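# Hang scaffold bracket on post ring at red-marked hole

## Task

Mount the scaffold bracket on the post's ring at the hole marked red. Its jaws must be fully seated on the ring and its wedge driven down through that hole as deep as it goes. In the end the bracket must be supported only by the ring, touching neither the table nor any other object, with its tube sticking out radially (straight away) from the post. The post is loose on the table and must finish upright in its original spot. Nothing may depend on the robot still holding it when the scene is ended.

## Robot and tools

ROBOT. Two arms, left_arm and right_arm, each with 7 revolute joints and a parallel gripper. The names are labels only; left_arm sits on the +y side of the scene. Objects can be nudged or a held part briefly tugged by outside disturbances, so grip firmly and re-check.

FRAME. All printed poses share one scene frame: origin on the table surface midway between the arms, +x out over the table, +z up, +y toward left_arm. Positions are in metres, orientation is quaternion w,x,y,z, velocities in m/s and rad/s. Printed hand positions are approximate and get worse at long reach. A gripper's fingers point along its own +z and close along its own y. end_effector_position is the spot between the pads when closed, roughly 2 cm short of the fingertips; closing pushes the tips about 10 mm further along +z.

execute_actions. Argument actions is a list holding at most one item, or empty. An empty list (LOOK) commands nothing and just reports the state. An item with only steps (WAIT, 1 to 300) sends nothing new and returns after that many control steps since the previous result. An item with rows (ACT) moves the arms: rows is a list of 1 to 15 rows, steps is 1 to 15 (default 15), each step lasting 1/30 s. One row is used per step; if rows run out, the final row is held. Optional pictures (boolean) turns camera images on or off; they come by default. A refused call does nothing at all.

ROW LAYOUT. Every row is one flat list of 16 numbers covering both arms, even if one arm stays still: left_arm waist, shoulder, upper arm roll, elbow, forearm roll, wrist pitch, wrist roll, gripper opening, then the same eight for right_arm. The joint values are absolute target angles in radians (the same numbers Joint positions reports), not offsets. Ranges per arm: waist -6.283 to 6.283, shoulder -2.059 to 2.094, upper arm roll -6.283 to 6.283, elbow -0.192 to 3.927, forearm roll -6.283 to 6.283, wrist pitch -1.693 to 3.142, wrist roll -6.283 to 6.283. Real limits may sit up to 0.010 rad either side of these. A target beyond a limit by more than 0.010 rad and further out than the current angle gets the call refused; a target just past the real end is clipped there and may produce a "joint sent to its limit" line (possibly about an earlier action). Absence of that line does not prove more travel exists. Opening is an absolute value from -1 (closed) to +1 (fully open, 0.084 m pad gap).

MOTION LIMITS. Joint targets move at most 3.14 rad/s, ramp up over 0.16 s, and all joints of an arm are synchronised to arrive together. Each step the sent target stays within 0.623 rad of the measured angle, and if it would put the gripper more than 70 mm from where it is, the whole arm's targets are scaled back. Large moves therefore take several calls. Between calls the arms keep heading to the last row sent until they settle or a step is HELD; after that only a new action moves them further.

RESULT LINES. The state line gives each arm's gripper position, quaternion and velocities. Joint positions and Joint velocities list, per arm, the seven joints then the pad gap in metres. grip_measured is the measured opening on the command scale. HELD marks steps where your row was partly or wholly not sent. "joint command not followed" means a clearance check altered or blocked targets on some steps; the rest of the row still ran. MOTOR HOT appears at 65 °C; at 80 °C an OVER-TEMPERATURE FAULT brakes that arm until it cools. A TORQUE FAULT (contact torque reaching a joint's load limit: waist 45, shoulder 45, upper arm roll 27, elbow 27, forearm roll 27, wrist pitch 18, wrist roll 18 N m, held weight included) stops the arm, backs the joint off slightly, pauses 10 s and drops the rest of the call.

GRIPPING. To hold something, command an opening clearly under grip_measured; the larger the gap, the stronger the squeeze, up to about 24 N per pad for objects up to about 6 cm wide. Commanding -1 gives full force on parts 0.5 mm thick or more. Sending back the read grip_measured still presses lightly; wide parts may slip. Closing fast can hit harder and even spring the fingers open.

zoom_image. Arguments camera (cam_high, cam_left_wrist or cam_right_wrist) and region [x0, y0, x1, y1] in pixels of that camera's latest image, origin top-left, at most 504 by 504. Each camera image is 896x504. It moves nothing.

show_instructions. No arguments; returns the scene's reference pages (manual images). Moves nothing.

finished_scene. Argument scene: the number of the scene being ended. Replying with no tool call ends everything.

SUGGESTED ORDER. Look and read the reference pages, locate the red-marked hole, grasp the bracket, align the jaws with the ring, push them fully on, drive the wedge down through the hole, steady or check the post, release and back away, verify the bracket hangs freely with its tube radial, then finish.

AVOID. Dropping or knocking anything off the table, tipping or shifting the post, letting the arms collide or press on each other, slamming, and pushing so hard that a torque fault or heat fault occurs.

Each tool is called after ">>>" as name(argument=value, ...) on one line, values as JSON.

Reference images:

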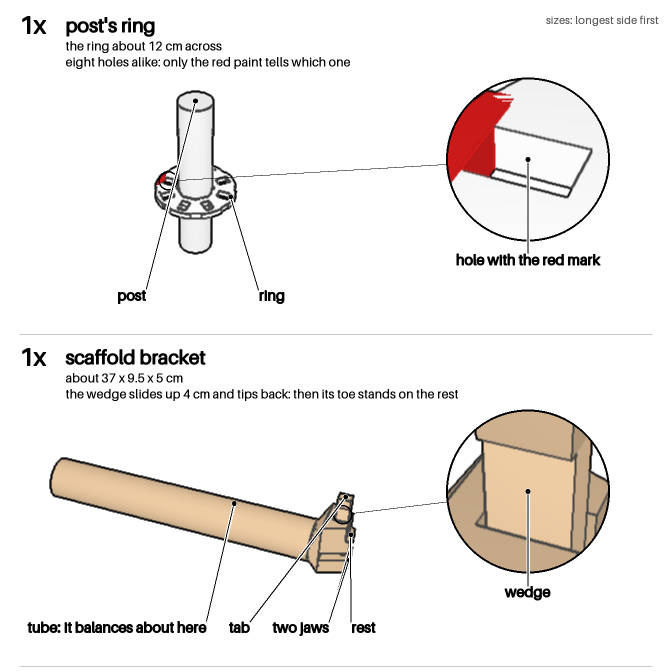

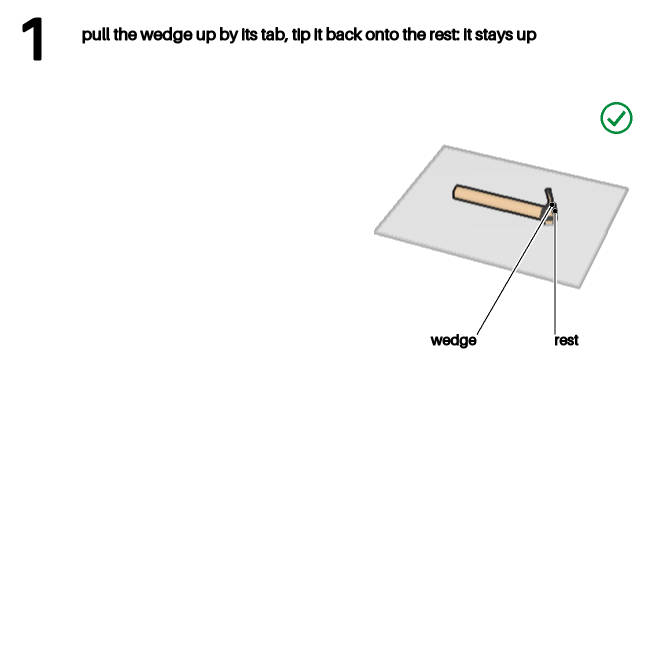

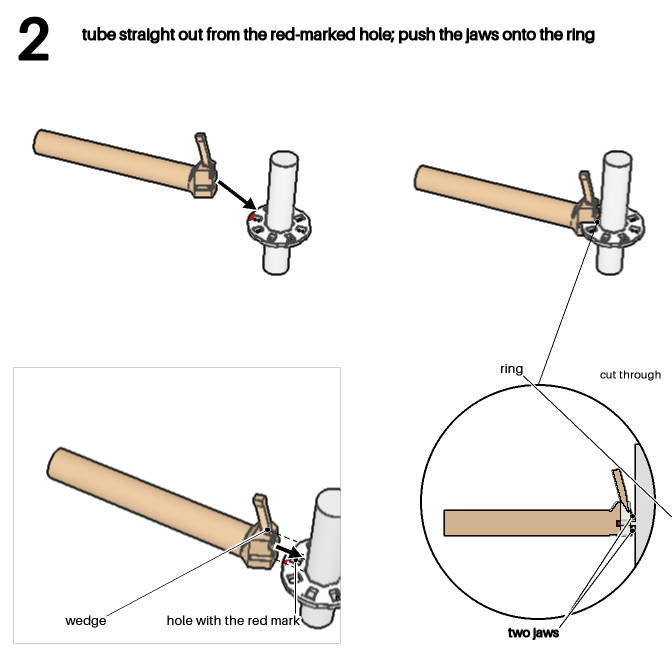

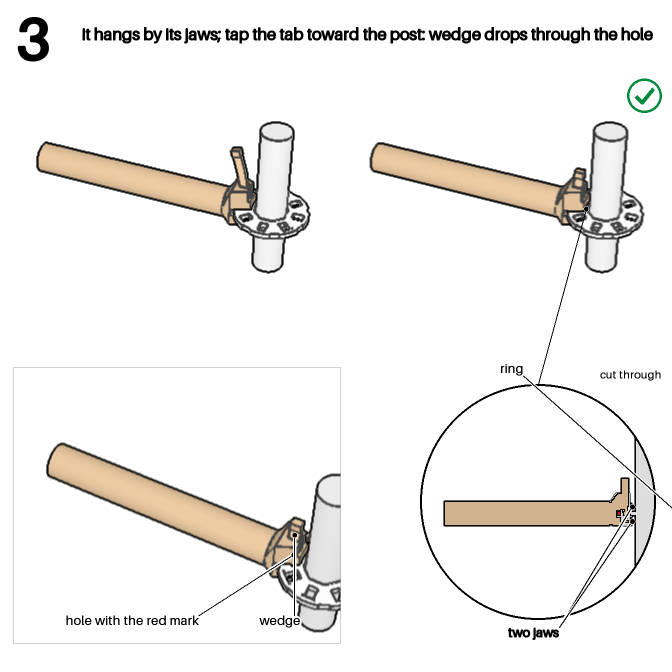

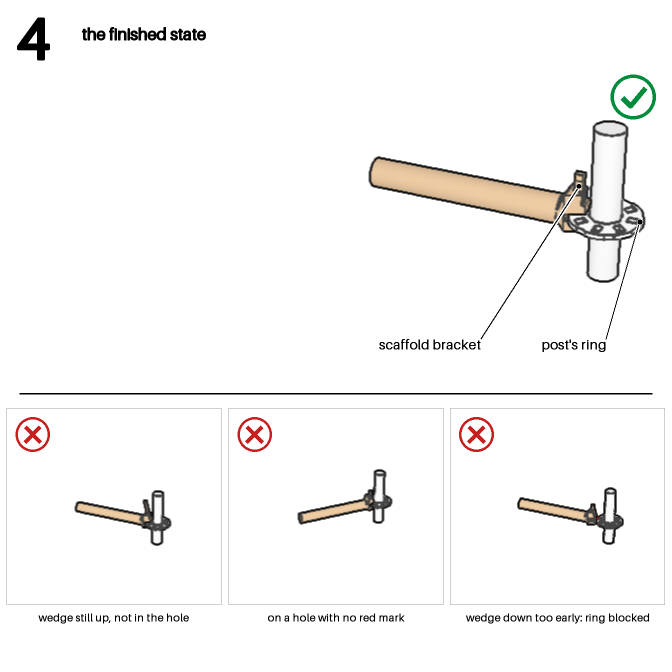

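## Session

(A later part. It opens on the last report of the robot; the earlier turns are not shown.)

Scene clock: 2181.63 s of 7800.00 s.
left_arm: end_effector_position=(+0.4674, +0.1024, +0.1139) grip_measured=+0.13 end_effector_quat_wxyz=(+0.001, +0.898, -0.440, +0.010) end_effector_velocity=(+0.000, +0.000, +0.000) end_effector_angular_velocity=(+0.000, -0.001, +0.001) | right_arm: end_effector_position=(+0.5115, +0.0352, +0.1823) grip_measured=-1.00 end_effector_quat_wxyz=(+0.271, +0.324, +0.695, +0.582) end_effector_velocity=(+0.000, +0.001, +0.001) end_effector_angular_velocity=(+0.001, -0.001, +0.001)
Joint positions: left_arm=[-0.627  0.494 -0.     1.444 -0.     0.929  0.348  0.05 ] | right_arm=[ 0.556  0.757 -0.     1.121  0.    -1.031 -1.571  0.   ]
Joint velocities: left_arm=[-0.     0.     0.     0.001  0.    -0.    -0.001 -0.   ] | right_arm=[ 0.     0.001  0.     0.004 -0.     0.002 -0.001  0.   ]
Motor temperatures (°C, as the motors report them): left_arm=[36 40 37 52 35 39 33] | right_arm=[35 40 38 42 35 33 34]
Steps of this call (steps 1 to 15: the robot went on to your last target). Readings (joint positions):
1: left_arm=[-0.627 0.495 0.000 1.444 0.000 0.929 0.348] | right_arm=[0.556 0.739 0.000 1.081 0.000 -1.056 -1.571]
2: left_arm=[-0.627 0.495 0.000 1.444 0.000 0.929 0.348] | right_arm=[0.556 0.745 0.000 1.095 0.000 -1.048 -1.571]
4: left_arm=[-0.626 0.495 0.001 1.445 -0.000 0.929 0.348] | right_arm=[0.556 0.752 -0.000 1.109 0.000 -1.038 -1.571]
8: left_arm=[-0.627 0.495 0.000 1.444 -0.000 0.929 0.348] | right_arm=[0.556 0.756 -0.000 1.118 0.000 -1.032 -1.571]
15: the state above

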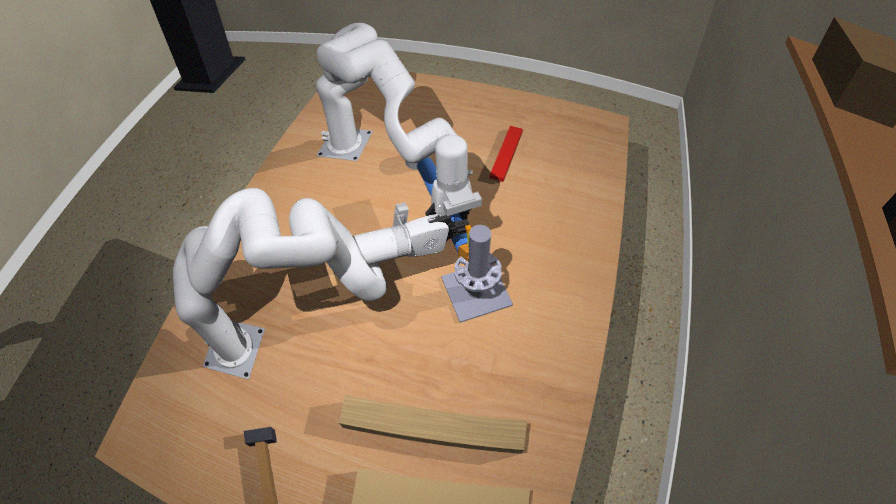

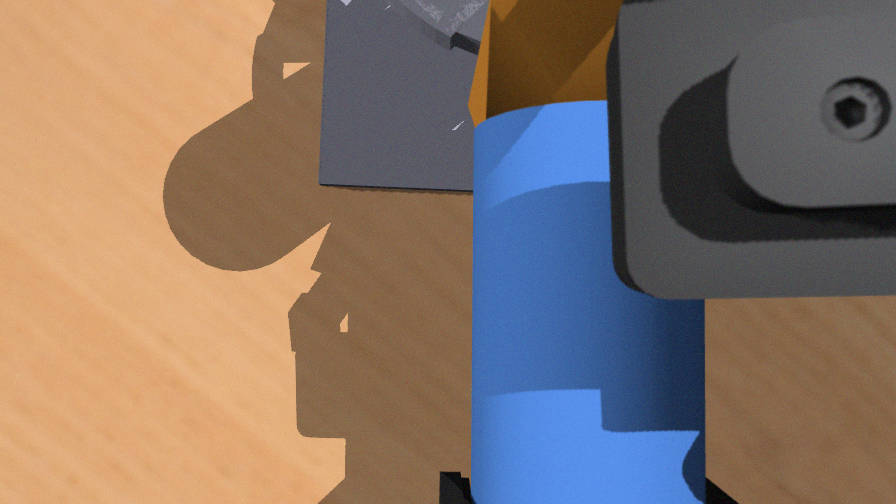

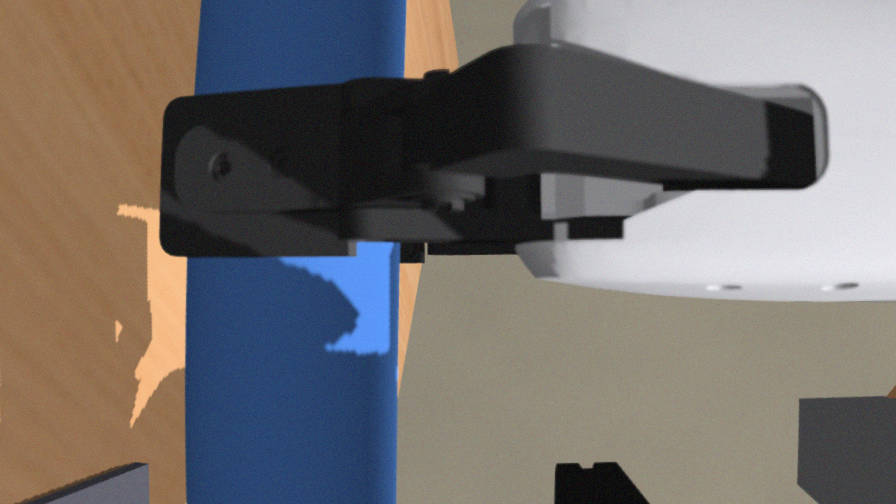

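>>> execute_actions(actions=[{"rows": [
[-0.6268,0.4949,0,1.4440,0,0.9292,0.3478,-1,0.556,0.7587,0,1.1183,0,-1.0366,-1.5708,-1],
[-0.6268,0.4949,0,1.4440,0,0.9292,0.3478,-1,0.556,0.7606,0,1.1144,0,-1.0425,-1.5708,-1],
[-0.6268,0.4949,0,1.4440,0,0.9292,0.3478,-1,0.556,0.7626,0,1.1104,0,-1.0485,-1.5708,-1],
[-0.6268,0.4949,0,1.4440,0,0.9292,0.3478,-1,0.555,0.7646,0,1.1065,0,-1.0544,-1.5708,-1],
[-0.6268,0.4949,0,1.4440,0,0.9292,0.3478,-1,0.553,0.7665,0,1.1025,0,-1.0603,-1.5708,-1],
[-0.6268,0.4949,0,1.4440,0,0.9292,0.3478,-1,0.5505,0.7665,0,1.1025,0,-1.0603,-1.5708,-1],
[-0.6268,0.4949,0,1.4440,0,0.9292,0.3478,-1,0.548,0.7665,0,1.1025,0,-1.0603,-1.5708,-1],
[-0.6268,0.4949,0,1.4440,0,0.9292,0.3478,-1,0.5455,0.7665,0,1.1025,0,-1.0603,-1.5708,-1],
[-0.6268,0.4949,0,1.4440,0,0.9292,0.3478,-1,0.543,0.7665,0,1.1025,0,-1.0603,-1.5708,-1],
[-0.6268,0.4949,0,1.4440,0,0.9292,0.3478,-1,0.5405,0.7665,0,1.1025,0,-1.0603,-1.5708,-1],
[-0.6268,0.4949,0,1.4440,0,0.9292,0.3478,-1,0.538,0.7665,0,1.1025,0,-1.0603,-1.5708,-1],
[-0.6268,0.4949,0,1.4440,0,0.9292,0.3478,-1,0.536,0.7665,0,1.1025,0,-1.0603,-1.5708,-1],
[-0.6268,0.4949,0,1.4440,0,0.9292,0.3478,-1,0.5345,0.7665,0,1.1025,0,-1.0603,-1.5708,-1],
[-0.6268,0.4949,0,1.4440,0,0.9292,0.3478,-1,0.533,0.7665,0,1.1025,0,-1.0603,-1.5708,-1]
], "steps": 15}], pictures=false)

>>> execute_actions(actions=[{"steps": 12}])

>>> zoom_image(camera="cam_high", region=[410, 180, 530, 300])

Scene clock: 2211.67 s of 7800.00 s.
left_arm: end_effector_position=(+0.4669, +0.1028, +0.1127) grip_measured=+0.13 end_effector_quat_wxyz=(+0.001, +0.898, -0.440, +0.009) end_effector_velocity=(+0.003, +0.001, +0.003) end_effector_angular_velocity=(-0.002, -0.007, +0.004) | right_arm: end_effector_position=(+0.5152, +0.0208, +0.1765) grip_measured=-1.00 end_effector_quat_wxyz=(+0.278, +0.330, +0.690, +0.581) end_effector_velocity=(+0.016, -0.024, -0.009) end_effector_angular_velocity=(-0.008, +0.016, -0.043)
Joint positions: left_arm=[-0.627  0.496  0.     1.443  0.     0.929  0.348  0.05 ] | right_arm=[ 0.537  0.765 -0.     1.104 -0.    -1.061 -1.571  0.   ]
Joint velocities: left_arm=[ 0.001 -0.002  0.003  0.004  0.001 -0.001 -0.001  0.   ] | right_arm=[-0.045  0.007  0.004 -0.009  0.     0.002  0.001  0.   ]
Motor temperatures (°C, as the motors report them): left_arm=[36 39 37 51 35 39 33] | right_arm=[35 41 38 44 35 34 34]
Steps of this call (steps 1 to 15: the robot went on to your last target; steps 16 to 90: nothing new was sent; then 26.53 s passed at rest; steps 91 to 105: all 15 steps of this action). Readings (joint positions):
91: left_arm=[-0.627 0.495 0.000 1.444 -0.000 0.929 0.348] | right_arm=[0.556 0.757 -0.000 1.122 0.000 -1.031 -1.571]
92: left_arm=[-0.627 0.495 -0.000 1.444 0.000 0.929 0.348] | right_arm=[0.556 0.757 -0.000 1.122 0.000 -1.032 -1.571]
94: left_arm=[-0.627 0.495 -0.001 1.444 0.000 0.929 0.348] | right_arm=[0.556 0.759 0.000 1.118 -0.000 -1.040 -1.571]
98: left_arm=[-0.628 0.497 -0.001 1.442 0.000 0.929 0.348] | right_arm=[0.552 0.762 0.001 1.109 -0.000 -1.058 -1.571]
105: the state above

Scene clock: 2212.07 s of 7800.00 s.
left_arm: end_effector_position=(+0.4672, +0.1026, +0.1133) grip_measured=+0.13 end_effector_quat_wxyz=(+0.001, +0.898, -0.440, +0.010) end_effector_velocity=(-0.001, -0.002, +0.001) end_effector_angular_velocity=(-0.002, -0.001, -0.003) | right_arm: end_effector_position=(+0.5163, +0.0189, +0.1751) grip_measured=-1.00 end_effector_quat_wxyz=(+0.278, +0.332, +0.690, +0.580) end_effector_velocity=(+0.001, -0.001, -0.000) end_effector_angular_velocity=(+0.001, +0.002, -0.003)
Joint positions: left_arm=[-0.627  0.495  0.     1.444  0.     0.929  0.348  0.05 ] | right_arm=[ 0.533  0.766  0.     1.103 -0.    -1.06  -1.571  0.   ]
Joint velocities: left_arm=[-0.001 -0.001 -0.001  0.    -0.    -0.     0.    -0.   ] | right_arm=[-0.001 -0.    -0.    -0.001  0.001  0.     0.002  0.   ]
Motor temperatures (°C, as the motors report them): left_arm=[36 39 37 51 35 39 33] | right_arm=[35 41 38 44 35 34 34]
Steps of this call (steps 1 to 12: the robot went on to your last target). Readings (joint positions):
1: left_arm=[-0.627 0.496 0.000 1.443 0.000 0.929 0.348] | right_arm=[0.535 0.766 -0.000 1.103 -0.000 -1.061 -1.571]
2: left_arm=[-0.627 0.496 0.000 1.443 0.000 0.929 0.348] | right_arm=[0.535 0.766 -0.000 1.103 -0.000 -1.061 -1.571]
4: left_arm=[-0.627 0.495 0.000 1.444 0.000 0.929 0.348] | right_arm=[0.534 0.766 0.000 1.103 -0.000 -1.060 -1.571]
8: left_arm=[-0.627 0.495 0.000 1.444 0.000 0.929 0.348] | right_arm=[0.533 0.766 0.000 1.103 -0.000 -1.060 -1.571]
12: the state above

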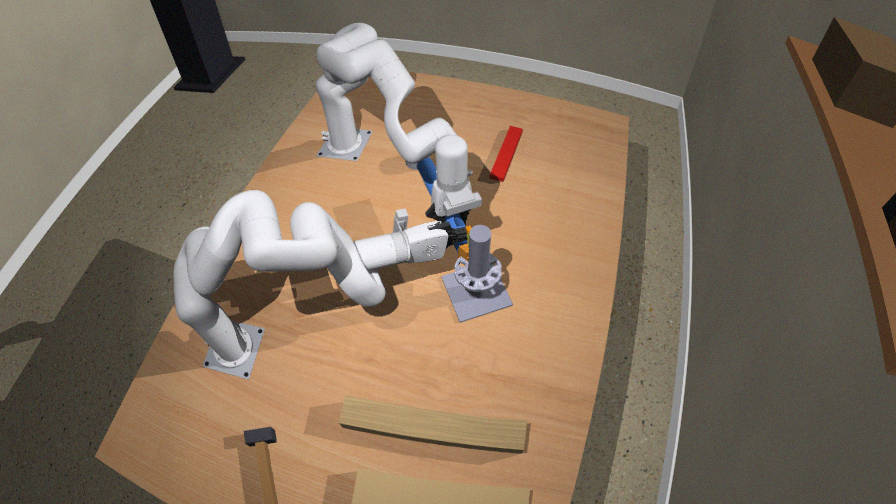

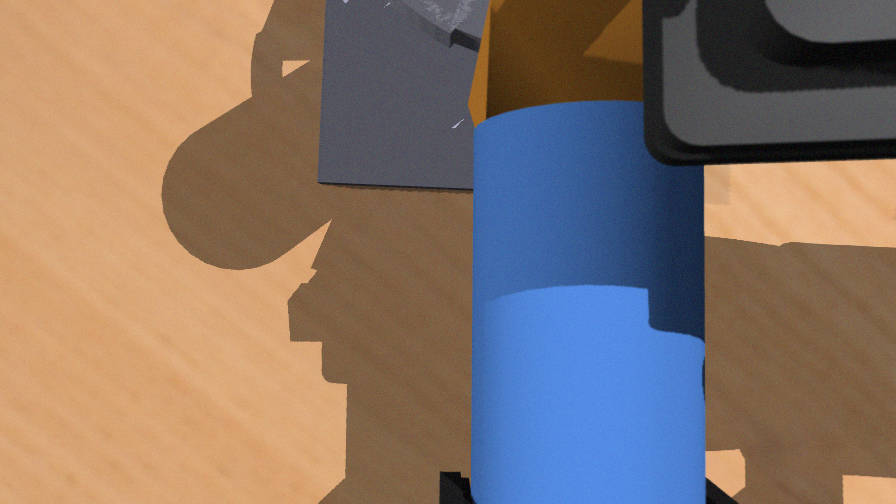

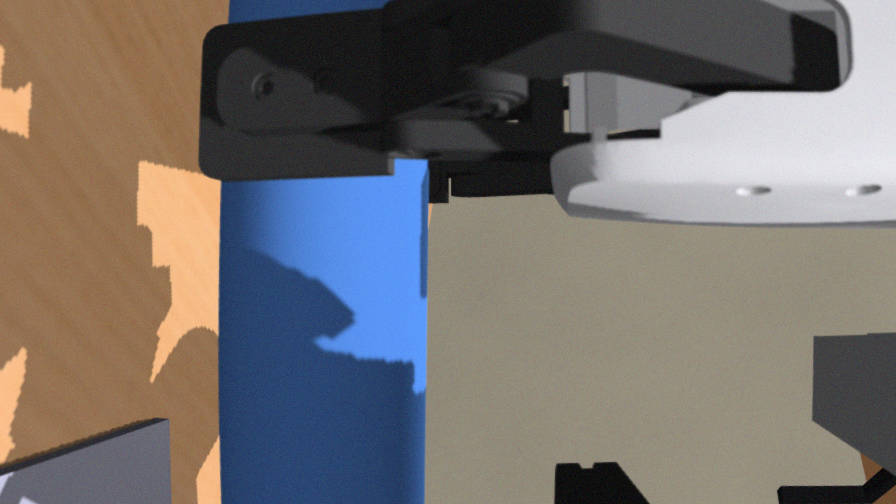

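Region (410, 180, 530, 300) of cam_high's 896x504 image, scaled by 4.200, with more detail than that image has.

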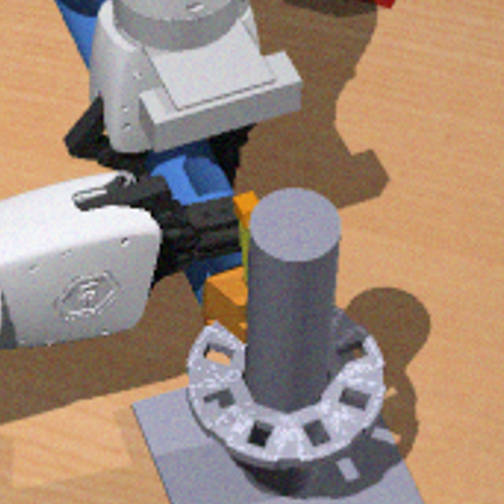

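>>> execute_actions(actions=[{"rows": [
[-0.6268,0.4949,0,1.4440,0,0.9292,0.3478,-1,0.532,0.7665,0,1.1025,0,-1.0603,-1.5708,-1],
[-0.6268,0.4949,0,1.4440,0,0.9292,0.3478,-1,0.531,0.7665,0,1.1025,0,-1.0603,-1.5708,-1],
[-0.6268,0.4949,0,1.4440,0,0.9292,0.3478,-1,0.530,0.7665,0,1.1025,0,-1.0603,-1.5708,-1],
[-0.6268,0.4949,0,1.4440,0,0.9292,0.3478,-1,0.529,0.7665,0,1.1025,0,-1.0603,-1.5708,-1]
], "steps": 15}])

>>> zoom_image(camera="cam_high", region=[410, 180, 530, 300])

Scene clock: 2225.27 s of 7800.00 s.
left_arm: end_effector_position=(+0.4672, +0.1025, +0.1135) grip_measured=+0.13 end_effector_quat_wxyz=(+0.001, +0.898, -0.440, +0.010) end_effector_velocity=(+0.000, -0.001, +0.001) end_effector_angular_velocity=(-0.002, -0.002, -0.001) | right_arm: end_effector_position=(+0.5181, +0.0166, +0.1750) grip_measured=-1.00 end_effector_quat_wxyz=(+0.280, +0.333, +0.690, +0.579) end_effector_velocity=(-0.000, +0.000, -0.000) end_effector_angular_velocity=(+0.000, +0.000, -0.000)
Joint positions: left_arm=[-0.627  0.495 -0.     1.444  0.     0.929  0.348  0.05 ] | right_arm=[ 0.529  0.767 -0.     1.102  0.    -1.06  -1.571  0.   ]
Joint velocities: left_arm=[-0.002 -0.    -0.     0.002 -0.    -0.    -0.    -0.   ] | right_arm=[-0.  0.  0. -0.  0. -0. -0.  0.]
Motor temperatures (°C, as the motors report them): left_arm=[36 39 37 52 35 39 33] | right_arm=[35 41 38 44 35 34 34]
Steps of this call (steps 1 to 15: the robot went on to your last target; steps 16 to 90: nothing new was sent; then 9.70 s passed at rest; steps 91 to 105: all 15 steps of this action). Readings (joint positions):
91: left_arm=[-0.627 0.495 0.000 1.444 -0.000 0.929 0.348] | right_arm=[0.533 0.767 0.000 1.103 -0.000 -1.060 -1.571]
92: left_arm=[-0.627 0.495 -0.000 1.444 0.000 0.929 0.348] | right_arm=[0.533 0.766 0.000 1.103 -0.000 -1.060 -1.571]
94: left_arm=[-0.627 0.495 -0.000 1.444 -0.000 0.929 0.348] | right_arm=[0.532 0.766 0.000 1.103 -0.000 -1.060 -1.571]
98: left_arm=[-0.627 0.495 -0.000 1.444 -0.000 0.929 0.348] | right_arm=[0.529 0.766 -0.000 1.103 0.000 -1.060 -1.571]
105: the state above

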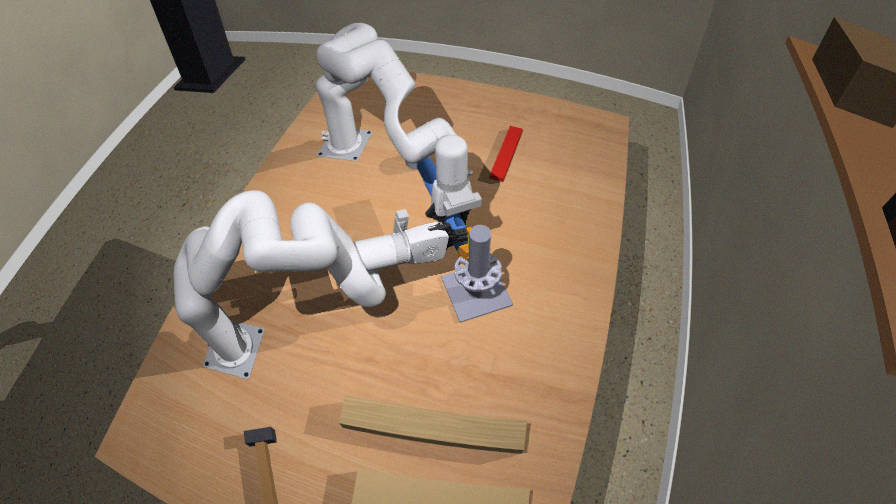

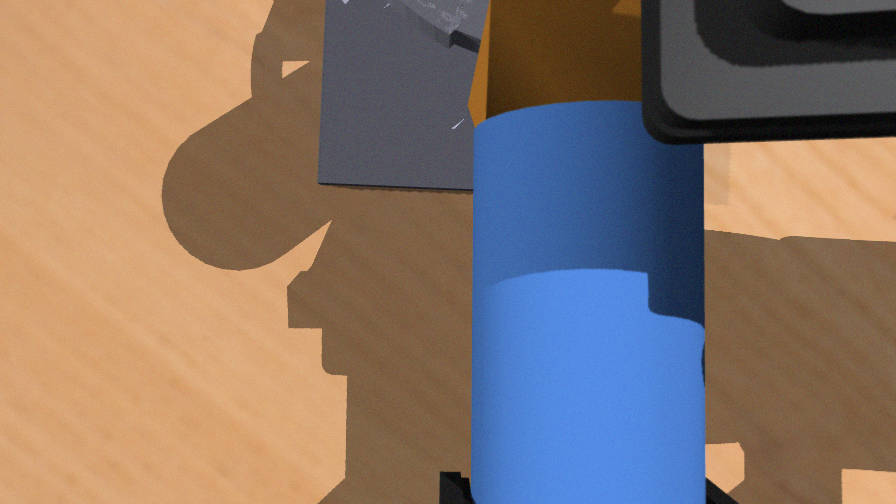

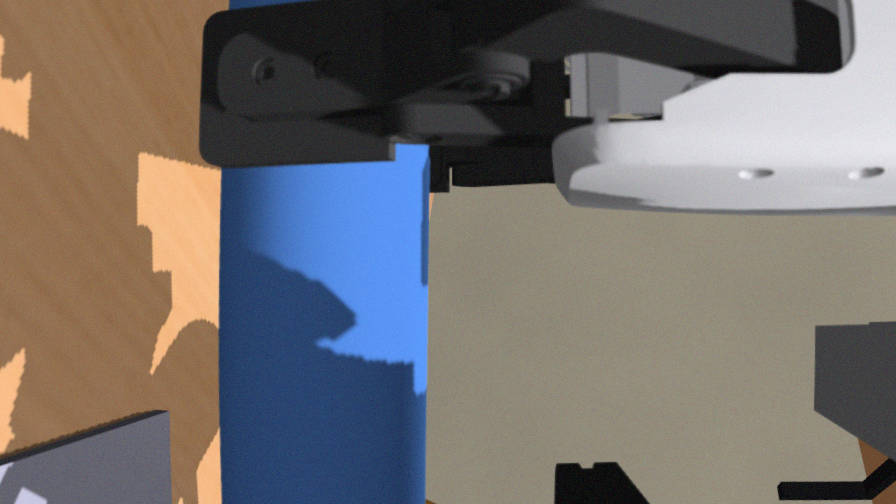

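Region (410, 180, 530, 300) of cam_high's 896x504 image, scaled by 4.200, with more detail than that image has.

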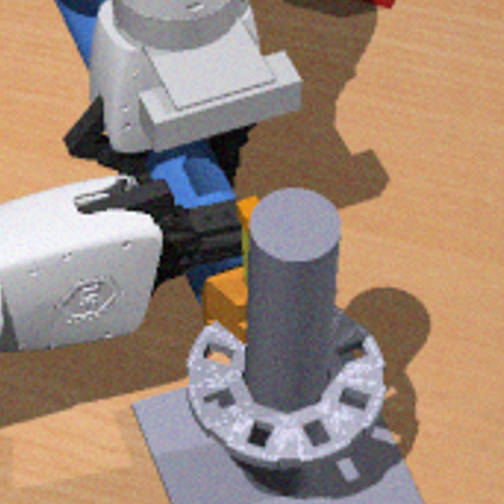

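>>> execute_actions(actions=[{"rows": [
[-0.6268,0.4949,0,1.4440,0,0.9292,0.3478,-1,0.528,0.7665,0,1.1025,0,-1.0603,-1.5708,-1],
[-0.6268,0.4949,0,1.4440,0,0.9292,0.3478,-1,0.527,0.7665,0,1.1025,0,-1.0603,-1.5708,-1],
[-0.6268,0.4949,0,1.4440,0,0.9292,0.3478,-1,0.526,0.7665,0,1.1025,0,-1.0603,-1.5708,-1],
[-0.6268,0.4949,0,1.4440,0,0.9292,0.3478,-1,0.525,0.7665,0,1.1025,0,-1.0603,-1.5708,-1],
[-0.6268,0.4949,0,1.4440,0,0.9292,0.3478,-1,0.524,0.7665,0,1.1025,0,-1.0603,-1.5708,-1],
[-0.6268,0.4949,0,1.4440,0,0.9292,0.3478,-1,0.523,0.7665,0,1.1025,0,-1.0603,-1.5708,-1]
], "steps": 15}])

>>> zoom_image(camera="cam_high", region=[410, 180, 530, 300])

Scene clock: 2234.90 s of 7800.00 s.
left_arm: end_effector_position=(+0.4672, +0.1025, +0.1135) grip_measured=+0.13 end_effector_quat_wxyz=(+0.001, +0.898, -0.440, +0.010) end_effector_velocity=(-0.001, +0.001, -0.002) end_effector_angular_velocity=(+0.003, +0.003, -0.000) | right_arm: end_effector_position=(+0.5207, +0.0133, +0.1751) grip_measured=-1.00 end_effector_quat_wxyz=(+0.281, +0.335, +0.689, +0.578) end_effector_velocity=(+0.000, -0.000, +0.000) end_effector_angular_velocity=(+0.001, -0.001, -0.001)
Joint positions: left_arm=[-0.627  0.495  0.     1.444  0.     0.929  0.348  0.05 ] | right_arm=[ 0.523  0.766 -0.     1.103  0.    -1.06  -1.571  0.   ]
Joint velocities: left_arm=[-0.     0.001  0.001 -0.002  0.     0.001  0.001 -0.001] | right_arm=[-0.001  0.     0.001  0.001  0.    -0.    -0.     0.   ]
Motor temperatures (°C, as the motors report them): left_arm=[36 39 37 52 35 39 33] | right_arm=[35 41 38 44 35 34 34]
Steps of this call (steps 1 to 15: the robot went on to your last target; steps 16 to 90: nothing new was sent; then 6.13 s passed at rest; steps 91 to 105: all 15 steps of this action). Readings (joint positions):
91: left_arm=[-0.627 0.495 0.000 1.444 -0.000 0.929 0.348] | right_arm=[0.529 0.766 0.000 1.102 -0.000 -1.060 -1.571]
92: left_arm=[-0.627 0.495 -0.000 1.444 0.000 0.929 0.348] | right_arm=[0.529 0.766 0.000 1.103 -0.000 -1.060 -1.571]
94: left_arm=[-0.627 0.495 -0.000 1.444 -0.000 0.929 0.348] | right_arm=[0.528 0.766 0.000 1.103 -0.000 -1.060 -1.571]
98: left_arm=[-0.627 0.495 0.000 1.444 -0.000 0.929 0.348] | right_arm=[0.524 0.767 -0.000 1.102 0.000 -1.060 -1.571]
105: the state above

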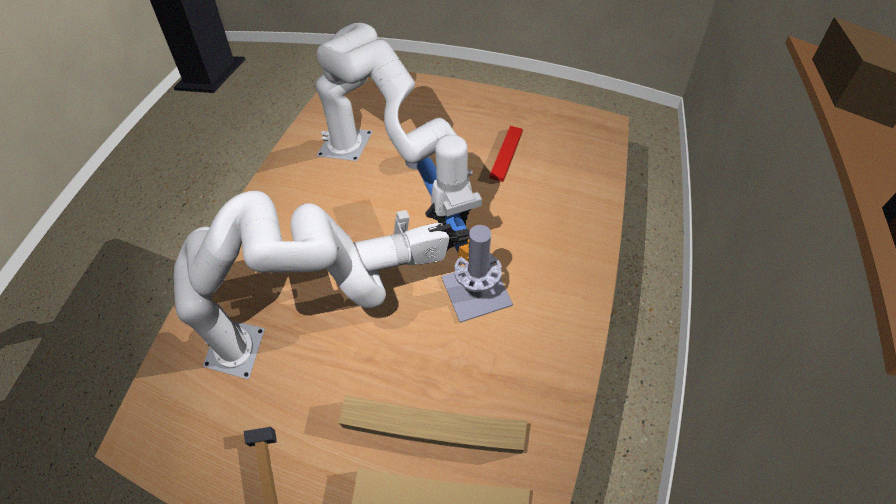

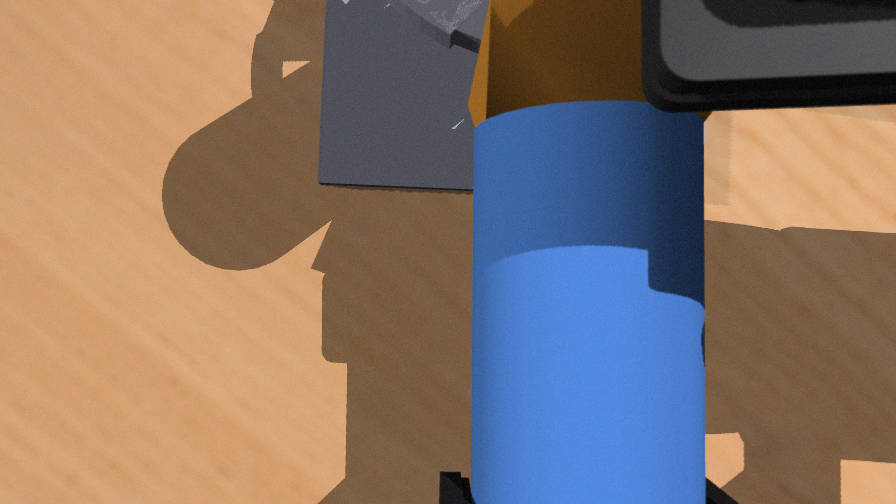

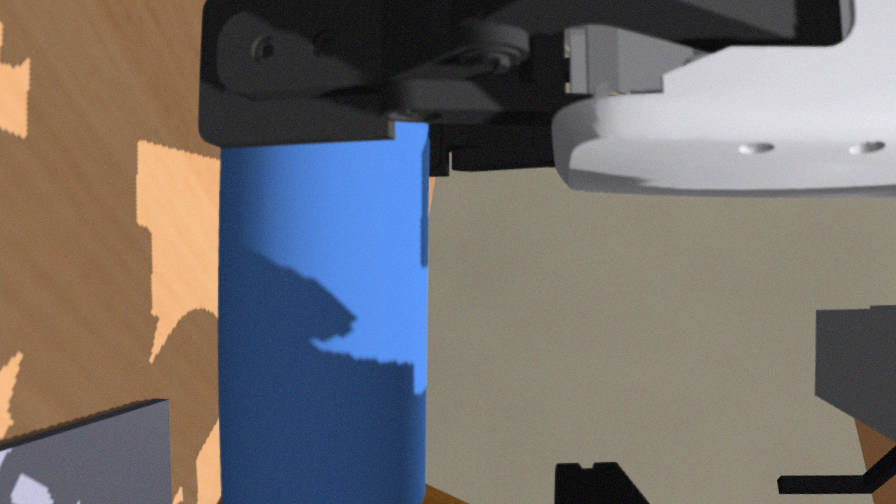

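Region (410, 180, 530, 300) of cam_high's 896x504 image, scaled by 4.200, with more detail than that image has.

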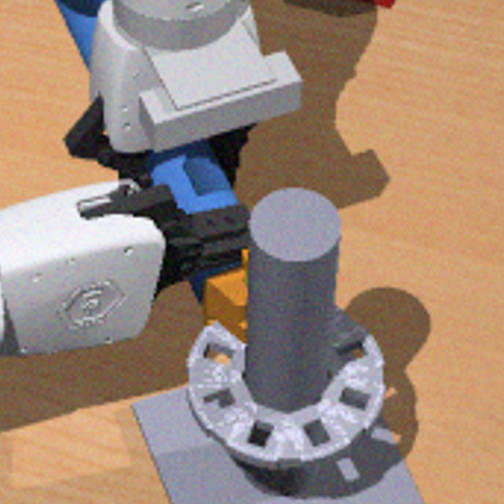

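>>> execute_actions(actions=[{"rows": [
[-0.6268,0.4949,0,1.4440,0,0.9292,0.3478,-1,0.5245,0.7647,0,1.0987,0,-1.0623,-1.5708,-1],
[-0.6268,0.4949,0,1.4440,0,0.9292,0.3478,-1,0.526,0.7595,0,1.0877,0,-1.0681,-1.5708,-1],
[-0.6268,0.4949,0,1.4440,0,0.9292,0.3478,-1,0.526,0.7511,0,1.0699,0,-1.0775,-1.5708,-1],
[-0.6268,0.4949,0,1.4440,0,0.9292,0.3478,-1,0.526,0.7398,0,1.0459,0,-1.0902,-1.5708,-1],
[-0.6268,0.4949,0,1.4440,0,0.9292,0.3478,-1,0.526,0.7260,0,1.0167,0,-1.1056,-1.5708,-1],
[-0.6268,0.4949,0,1.4440,0,0.9292,0.3478,-1,0.526,0.7106,0,0.9841,0,-1.1227,-1.5708,-1],
[-0.6268,0.4949,0,1.4440,0,0.9292,0.3478,-1,0.526,0.6939,0,0.9488,0,-1.1414,-1.5708,-1],
[-0.6268,0.4949,0,1.4440,0,0.9292,0.3478,-1,0.526,0.6770,0,0.9131,0,-1.1602,-1.5708,-1],
[-0.6268,0.4949,0,1.4440,0,0.9292,0.3478,-1,0.525,0.6620,0,0.8778,0,-1.1810,-1.5708,-1],
[-0.6268,0.4949,0,1.4440,0,0.9292,0.3478,-1,0.522,0.6520,0,0.8452,0,-1.2040,-1.5708,-1],
[-0.6268,0.4949,0,1.4440,0,0.9292,0.3478,-1,0.517,0.6480,0,0.8160,0,-1.2290,-1.5708,-1],
[-0.6268,0.4949,0,1.4440,0,0.9292,0.3478,-1,0.510,0.6510,0,0.7920,0,-1.2560,-1.5708,-1],
[-0.6268,0.4949,0,1.4440,0,0.9292,0.3478,-1,0.501,0.6620,0,0.7740,0,-1.2850,-1.5708,-1],
[-0.6268,0.4949,0,1.4440,0,0.9292,0.3478,-1,0.491,0.6800,0,0.7600,0,-1.3160,-1.5708,-1],
[-0.6268,0.4949,0,1.4440,0,0.9292,0.3478,-1,0.480,0.7030,0,0.7490,0,-1.3500,-1.5708,-1]
], "steps": 15}], pictures=false)

>>> execute_actions(actions=[{"rows": [
[-0.6268,0.4949,0,1.4440,0,0.9292,0.3478,-1,0.469,0.7290,0,0.7410,0,-1.3840,-1.5708,-1],
[-0.6268,0.4949,0,1.4440,0,0.9292,0.3478,-1,0.458,0.7560,0,0.7340,0,-1.4180,-1.5708,-1],
[-0.6268,0.4949,0,1.4440,0,0.9292,0.3478,-1,0.448,0.7820,0,0.7280,0,-1.4500,-1.5708,-1],
[-0.6268,0.4949,0,1.4440,0,0.9292,0.3478,-1,0.440,0.8040,0,0.7240,0,-1.4760,-1.5708,-1],
[-0.6268,0.4949,0,1.4440,0,0.9292,0.3478,-1,0.434,0.8210,0,0.7210,0,-1.4960,-1.5708,-1],
[-0.6268,0.4949,0,1.4440,0,0.9292,0.3478,-1,0.430,0.8320,0,0.7190,0,-1.5090,-1.5708,-1],
[-0.6268,0.4949,0,1.4440,0,0.9292,0.3478,-1,0.428,0.8372,0,0.7183,0,-1.5152,-1.5708,-1]
], "steps": 15}], pictures=false)

>>> execute_actions(actions=[{"steps": 10}])

>>> zoom_image(camera="cam_right_wrist", region=[470, 200, 790, 360])

Scene clock: 2265.27 s of 7800.00 s.
left_arm: end_effector_position=(+0.4672, +0.1025, +0.1135) grip_measured=+0.13 end_effector_quat_wxyz=(+0.001, +0.898, -0.440, +0.010) end_effector_velocity=(+0.001, -0.000, +0.001) end_effector_angular_velocity=(-0.000, -0.002, -0.000) | right_arm: end_effector_position=(+0.4655, -0.0386, +0.1726) grip_measured=-1.00 end_effector_quat_wxyz=(+0.285, +0.338, +0.685, +0.578) end_effector_velocity=(-0.103, -0.246, -0.124) end_effector_angular_velocity=(+0.007, -0.017, -0.217)
Joint positions: left_arm=[-0.627  0.495  0.     1.444  0.     0.929  0.348  0.05 ] | right_arm=[ 0.511  0.661  0.001  0.82  -0.    -1.243 -1.571  0.   ]
Joint velocities: left_arm=[-0.     0.     0.001  0.002  0.    -0.     0.     0.   ] | right_arm=[-0.208  0.119 -0.008 -0.662  0.002 -0.798  0.     0.   ]
Motor temperatures (°C, as the motors report them): left_arm=[36 40 37 53 35 39 33] | right_arm=[35 41 38 43 35 34 34]
Steps of this call (steps 1 to 15: the robot went on to your last target; steps 16 to 90: nothing new was sent; then 26.87 s passed at rest; steps 91 to 105: all 15 steps of this action). Readings (joint positions):
91: left_arm=[-0.627 0.495 0.000 1.444 0.000 0.929 0.348] | right_arm=[0.523 0.766 -0.000 1.102 0.000 -1.060 -1.571]
92: left_arm=[-0.627 0.495 -0.000 1.444 0.000 0.929 0.348] | right_arm=[0.523 0.766 -0.000 1.101 0.000 -1.061 -1.571]
94: left_arm=[-0.627 0.495 -0.000 1.444 -0.000 0.929 0.348] | right_arm=[0.525 0.761 -0.000 1.091 0.000 -1.067 -1.571]
98: left_arm=[-0.627 0.495 -0.000 1.444 0.000 0.929 0.348] | right_arm=[0.526 0.728 0.000 1.021 -0.000 -1.103 -1.571]
105: the state above

Scene clock: 2265.77 s of 7800.00 s.
left_arm: end_effector_position=(+0.4672, +0.1025, +0.1135) grip_measured=+0.13 end_effector_quat_wxyz=(+0.001, +0.898, -0.440, +0.010) end_effector_velocity=(-0.000, -0.000, +0.000) end_effector_angular_velocity=(+0.000, -0.000, -0.002) | right_arm: end_effector_position=(+0.4427, -0.1130, +0.1074) grip_measured=-1.00 end_effector_quat_wxyz=(+0.308, +0.367, +0.672, +0.565) end_effector_velocity=(-0.003, -0.007, -0.003) end_effector_angular_velocity=(+0.007, -0.008, -0.008)
Joint positions: left_arm=[-0.627  0.495 -0.     1.444 -0.     0.929  0.348  0.05 ] | right_arm=[ 0.429  0.834  0.     0.72  -0.    -1.512 -1.571  0.   ]
Joint velocities: left_arm=[-0.001  0.     0.     0.     0.001  0.     0.001 -0.   ] | right_arm=[-0.009  0.018  0.    -0.007 -0.    -0.036  0.001  0.   ]
Motor temperatures (°C, as the motors report them): left_arm=[36 40 37 53 35 39 33] | right_arm=[35 41 38 43 35 34 34]
Steps of this call (steps 1 to 15: all 15 steps of this action). Readings (joint positions):
1: left_arm=[-0.627 0.495 0.000 1.444 0.000 0.929 0.348] | right_arm=[0.503 0.669 0.001 0.800 -0.000 -1.271 -1.571]
2: left_arm=[-0.627 0.495 0.000 1.444 0.000 0.929 0.348] | right_arm=[0.495 0.682 0.000 0.783 -0.000 -1.300 -1.571]
4: left_arm=[-0.627 0.495 -0.000 1.444 -0.000 0.929 0.348] | right_arm=[0.475 0.721 -0.001 0.757 0.000 -1.361 -1.571]
8: left_arm=[-0.627 0.495 0.000 1.444 0.000 0.929 0.348] | right_arm=[0.441 0.806 -0.001 0.727 0.000 -1.469 -1.571]
15: the state above

Scene clock: 2266.10 s of 7800.00 s.
left_arm: end_effector_position=(+0.4672, +0.1025, +0.1135) grip_measured=+0.13 end_effector_quat_wxyz=(+0.001, +0.898, -0.440, +0.010) end_effector_velocity=(-0.000, -0.000, -0.000) end_effector_angular_velocity=(+0.000, +0.000, -0.000) | right_arm: end_effector_position=(+0.4423, -0.1143, +0.1063) grip_measured=-1.00 end_effector_quat_wxyz=(+0.308, +0.367, +0.672, +0.564) end_effector_velocity=(-0.000, -0.001, -0.001) end_effector_angular_velocity=(-0.001, +0.002, -0.001)
Joint positions: left_arm=[-0.627  0.495  0.     1.444 -0.     0.929  0.348  0.05 ] | right_arm=[ 0.428  0.837  0.     0.718 -0.    -1.515 -1.571  0.   ]
Joint velocities: left_arm=[-0.  0.  0. -0.  0.  0. -0.  0.] | right_arm=[-0.001  0.002  0.    -0.001  0.    -0.001  0.     0.   ]
Motor temperatures (°C, as the motors report them): left_arm=[36 40 37 53 35 39 33] | right_arm=[35 41 38 43 35 34 34]
Steps of this call (steps 1 to 10: the robot went on to your last target). Readings (joint positions):
1: left_arm=[-0.627 0.495 -0.000 1.444 0.000 0.929 0.348] | right_arm=[0.429 0.835 0.000 0.720 -0.000 -1.513 -1.571]
2: left_arm=[-0.627 0.495 -0.000 1.444 -0.000 0.929 0.348] | right_arm=[0.429 0.835 0.000 0.720 -0.000 -1.514 -1.571]
4: left_arm=[-0.627 0.495 -0.000 1.444 0.000 0.929 0.348] | right_arm=[0.429 0.836 0.000 0.719 -0.000 -1.514 -1.571]
8: left_arm=[-0.627 0.495 0.000 1.444 -0.000 0.929 0.348] | right_arm=[0.428 0.837 0.000 0.719 -0.000 -1.515 -1.571]
10: the state above

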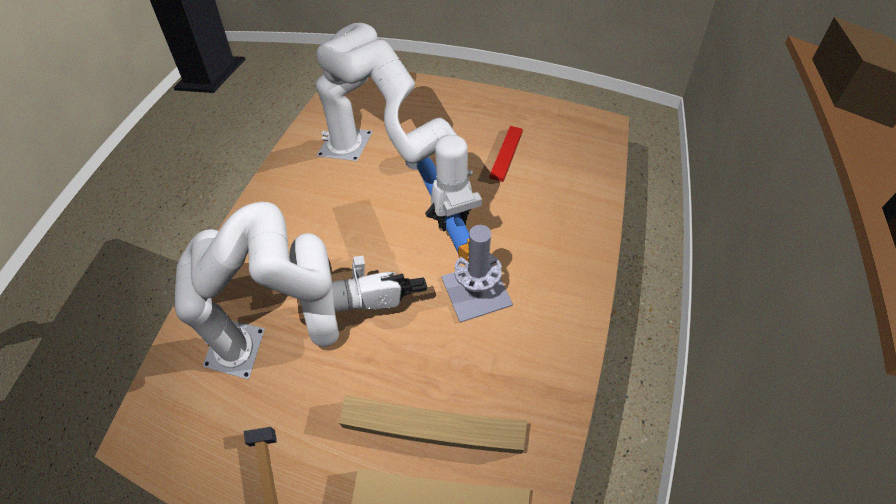

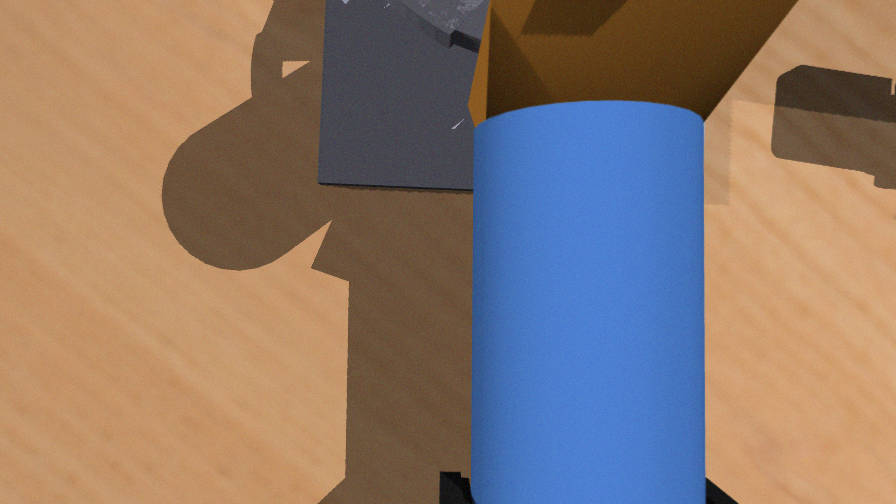

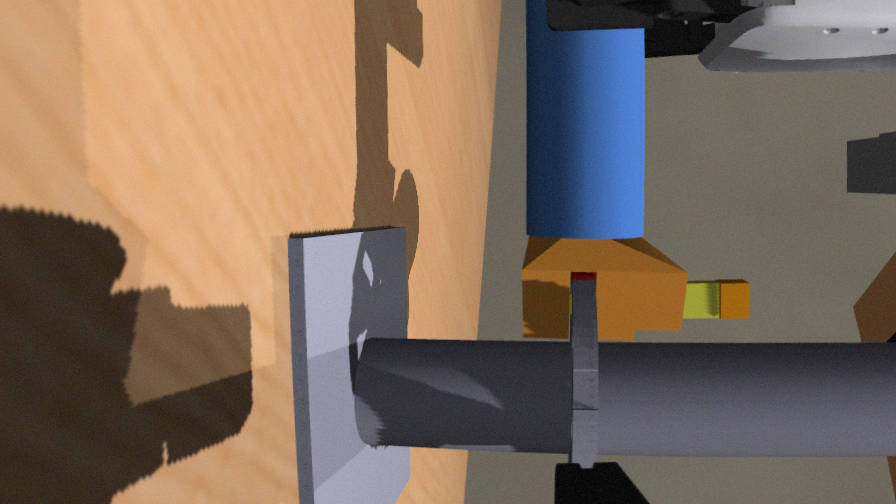

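Region (470, 200, 790, 360) of cam_right_wrist's 896x504 image, scaled by 1.575, with more detail than that image has.

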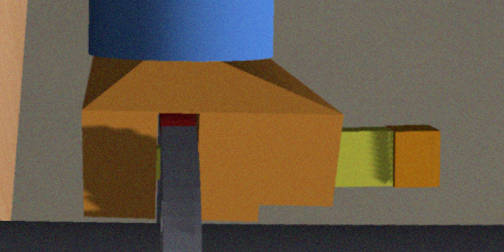

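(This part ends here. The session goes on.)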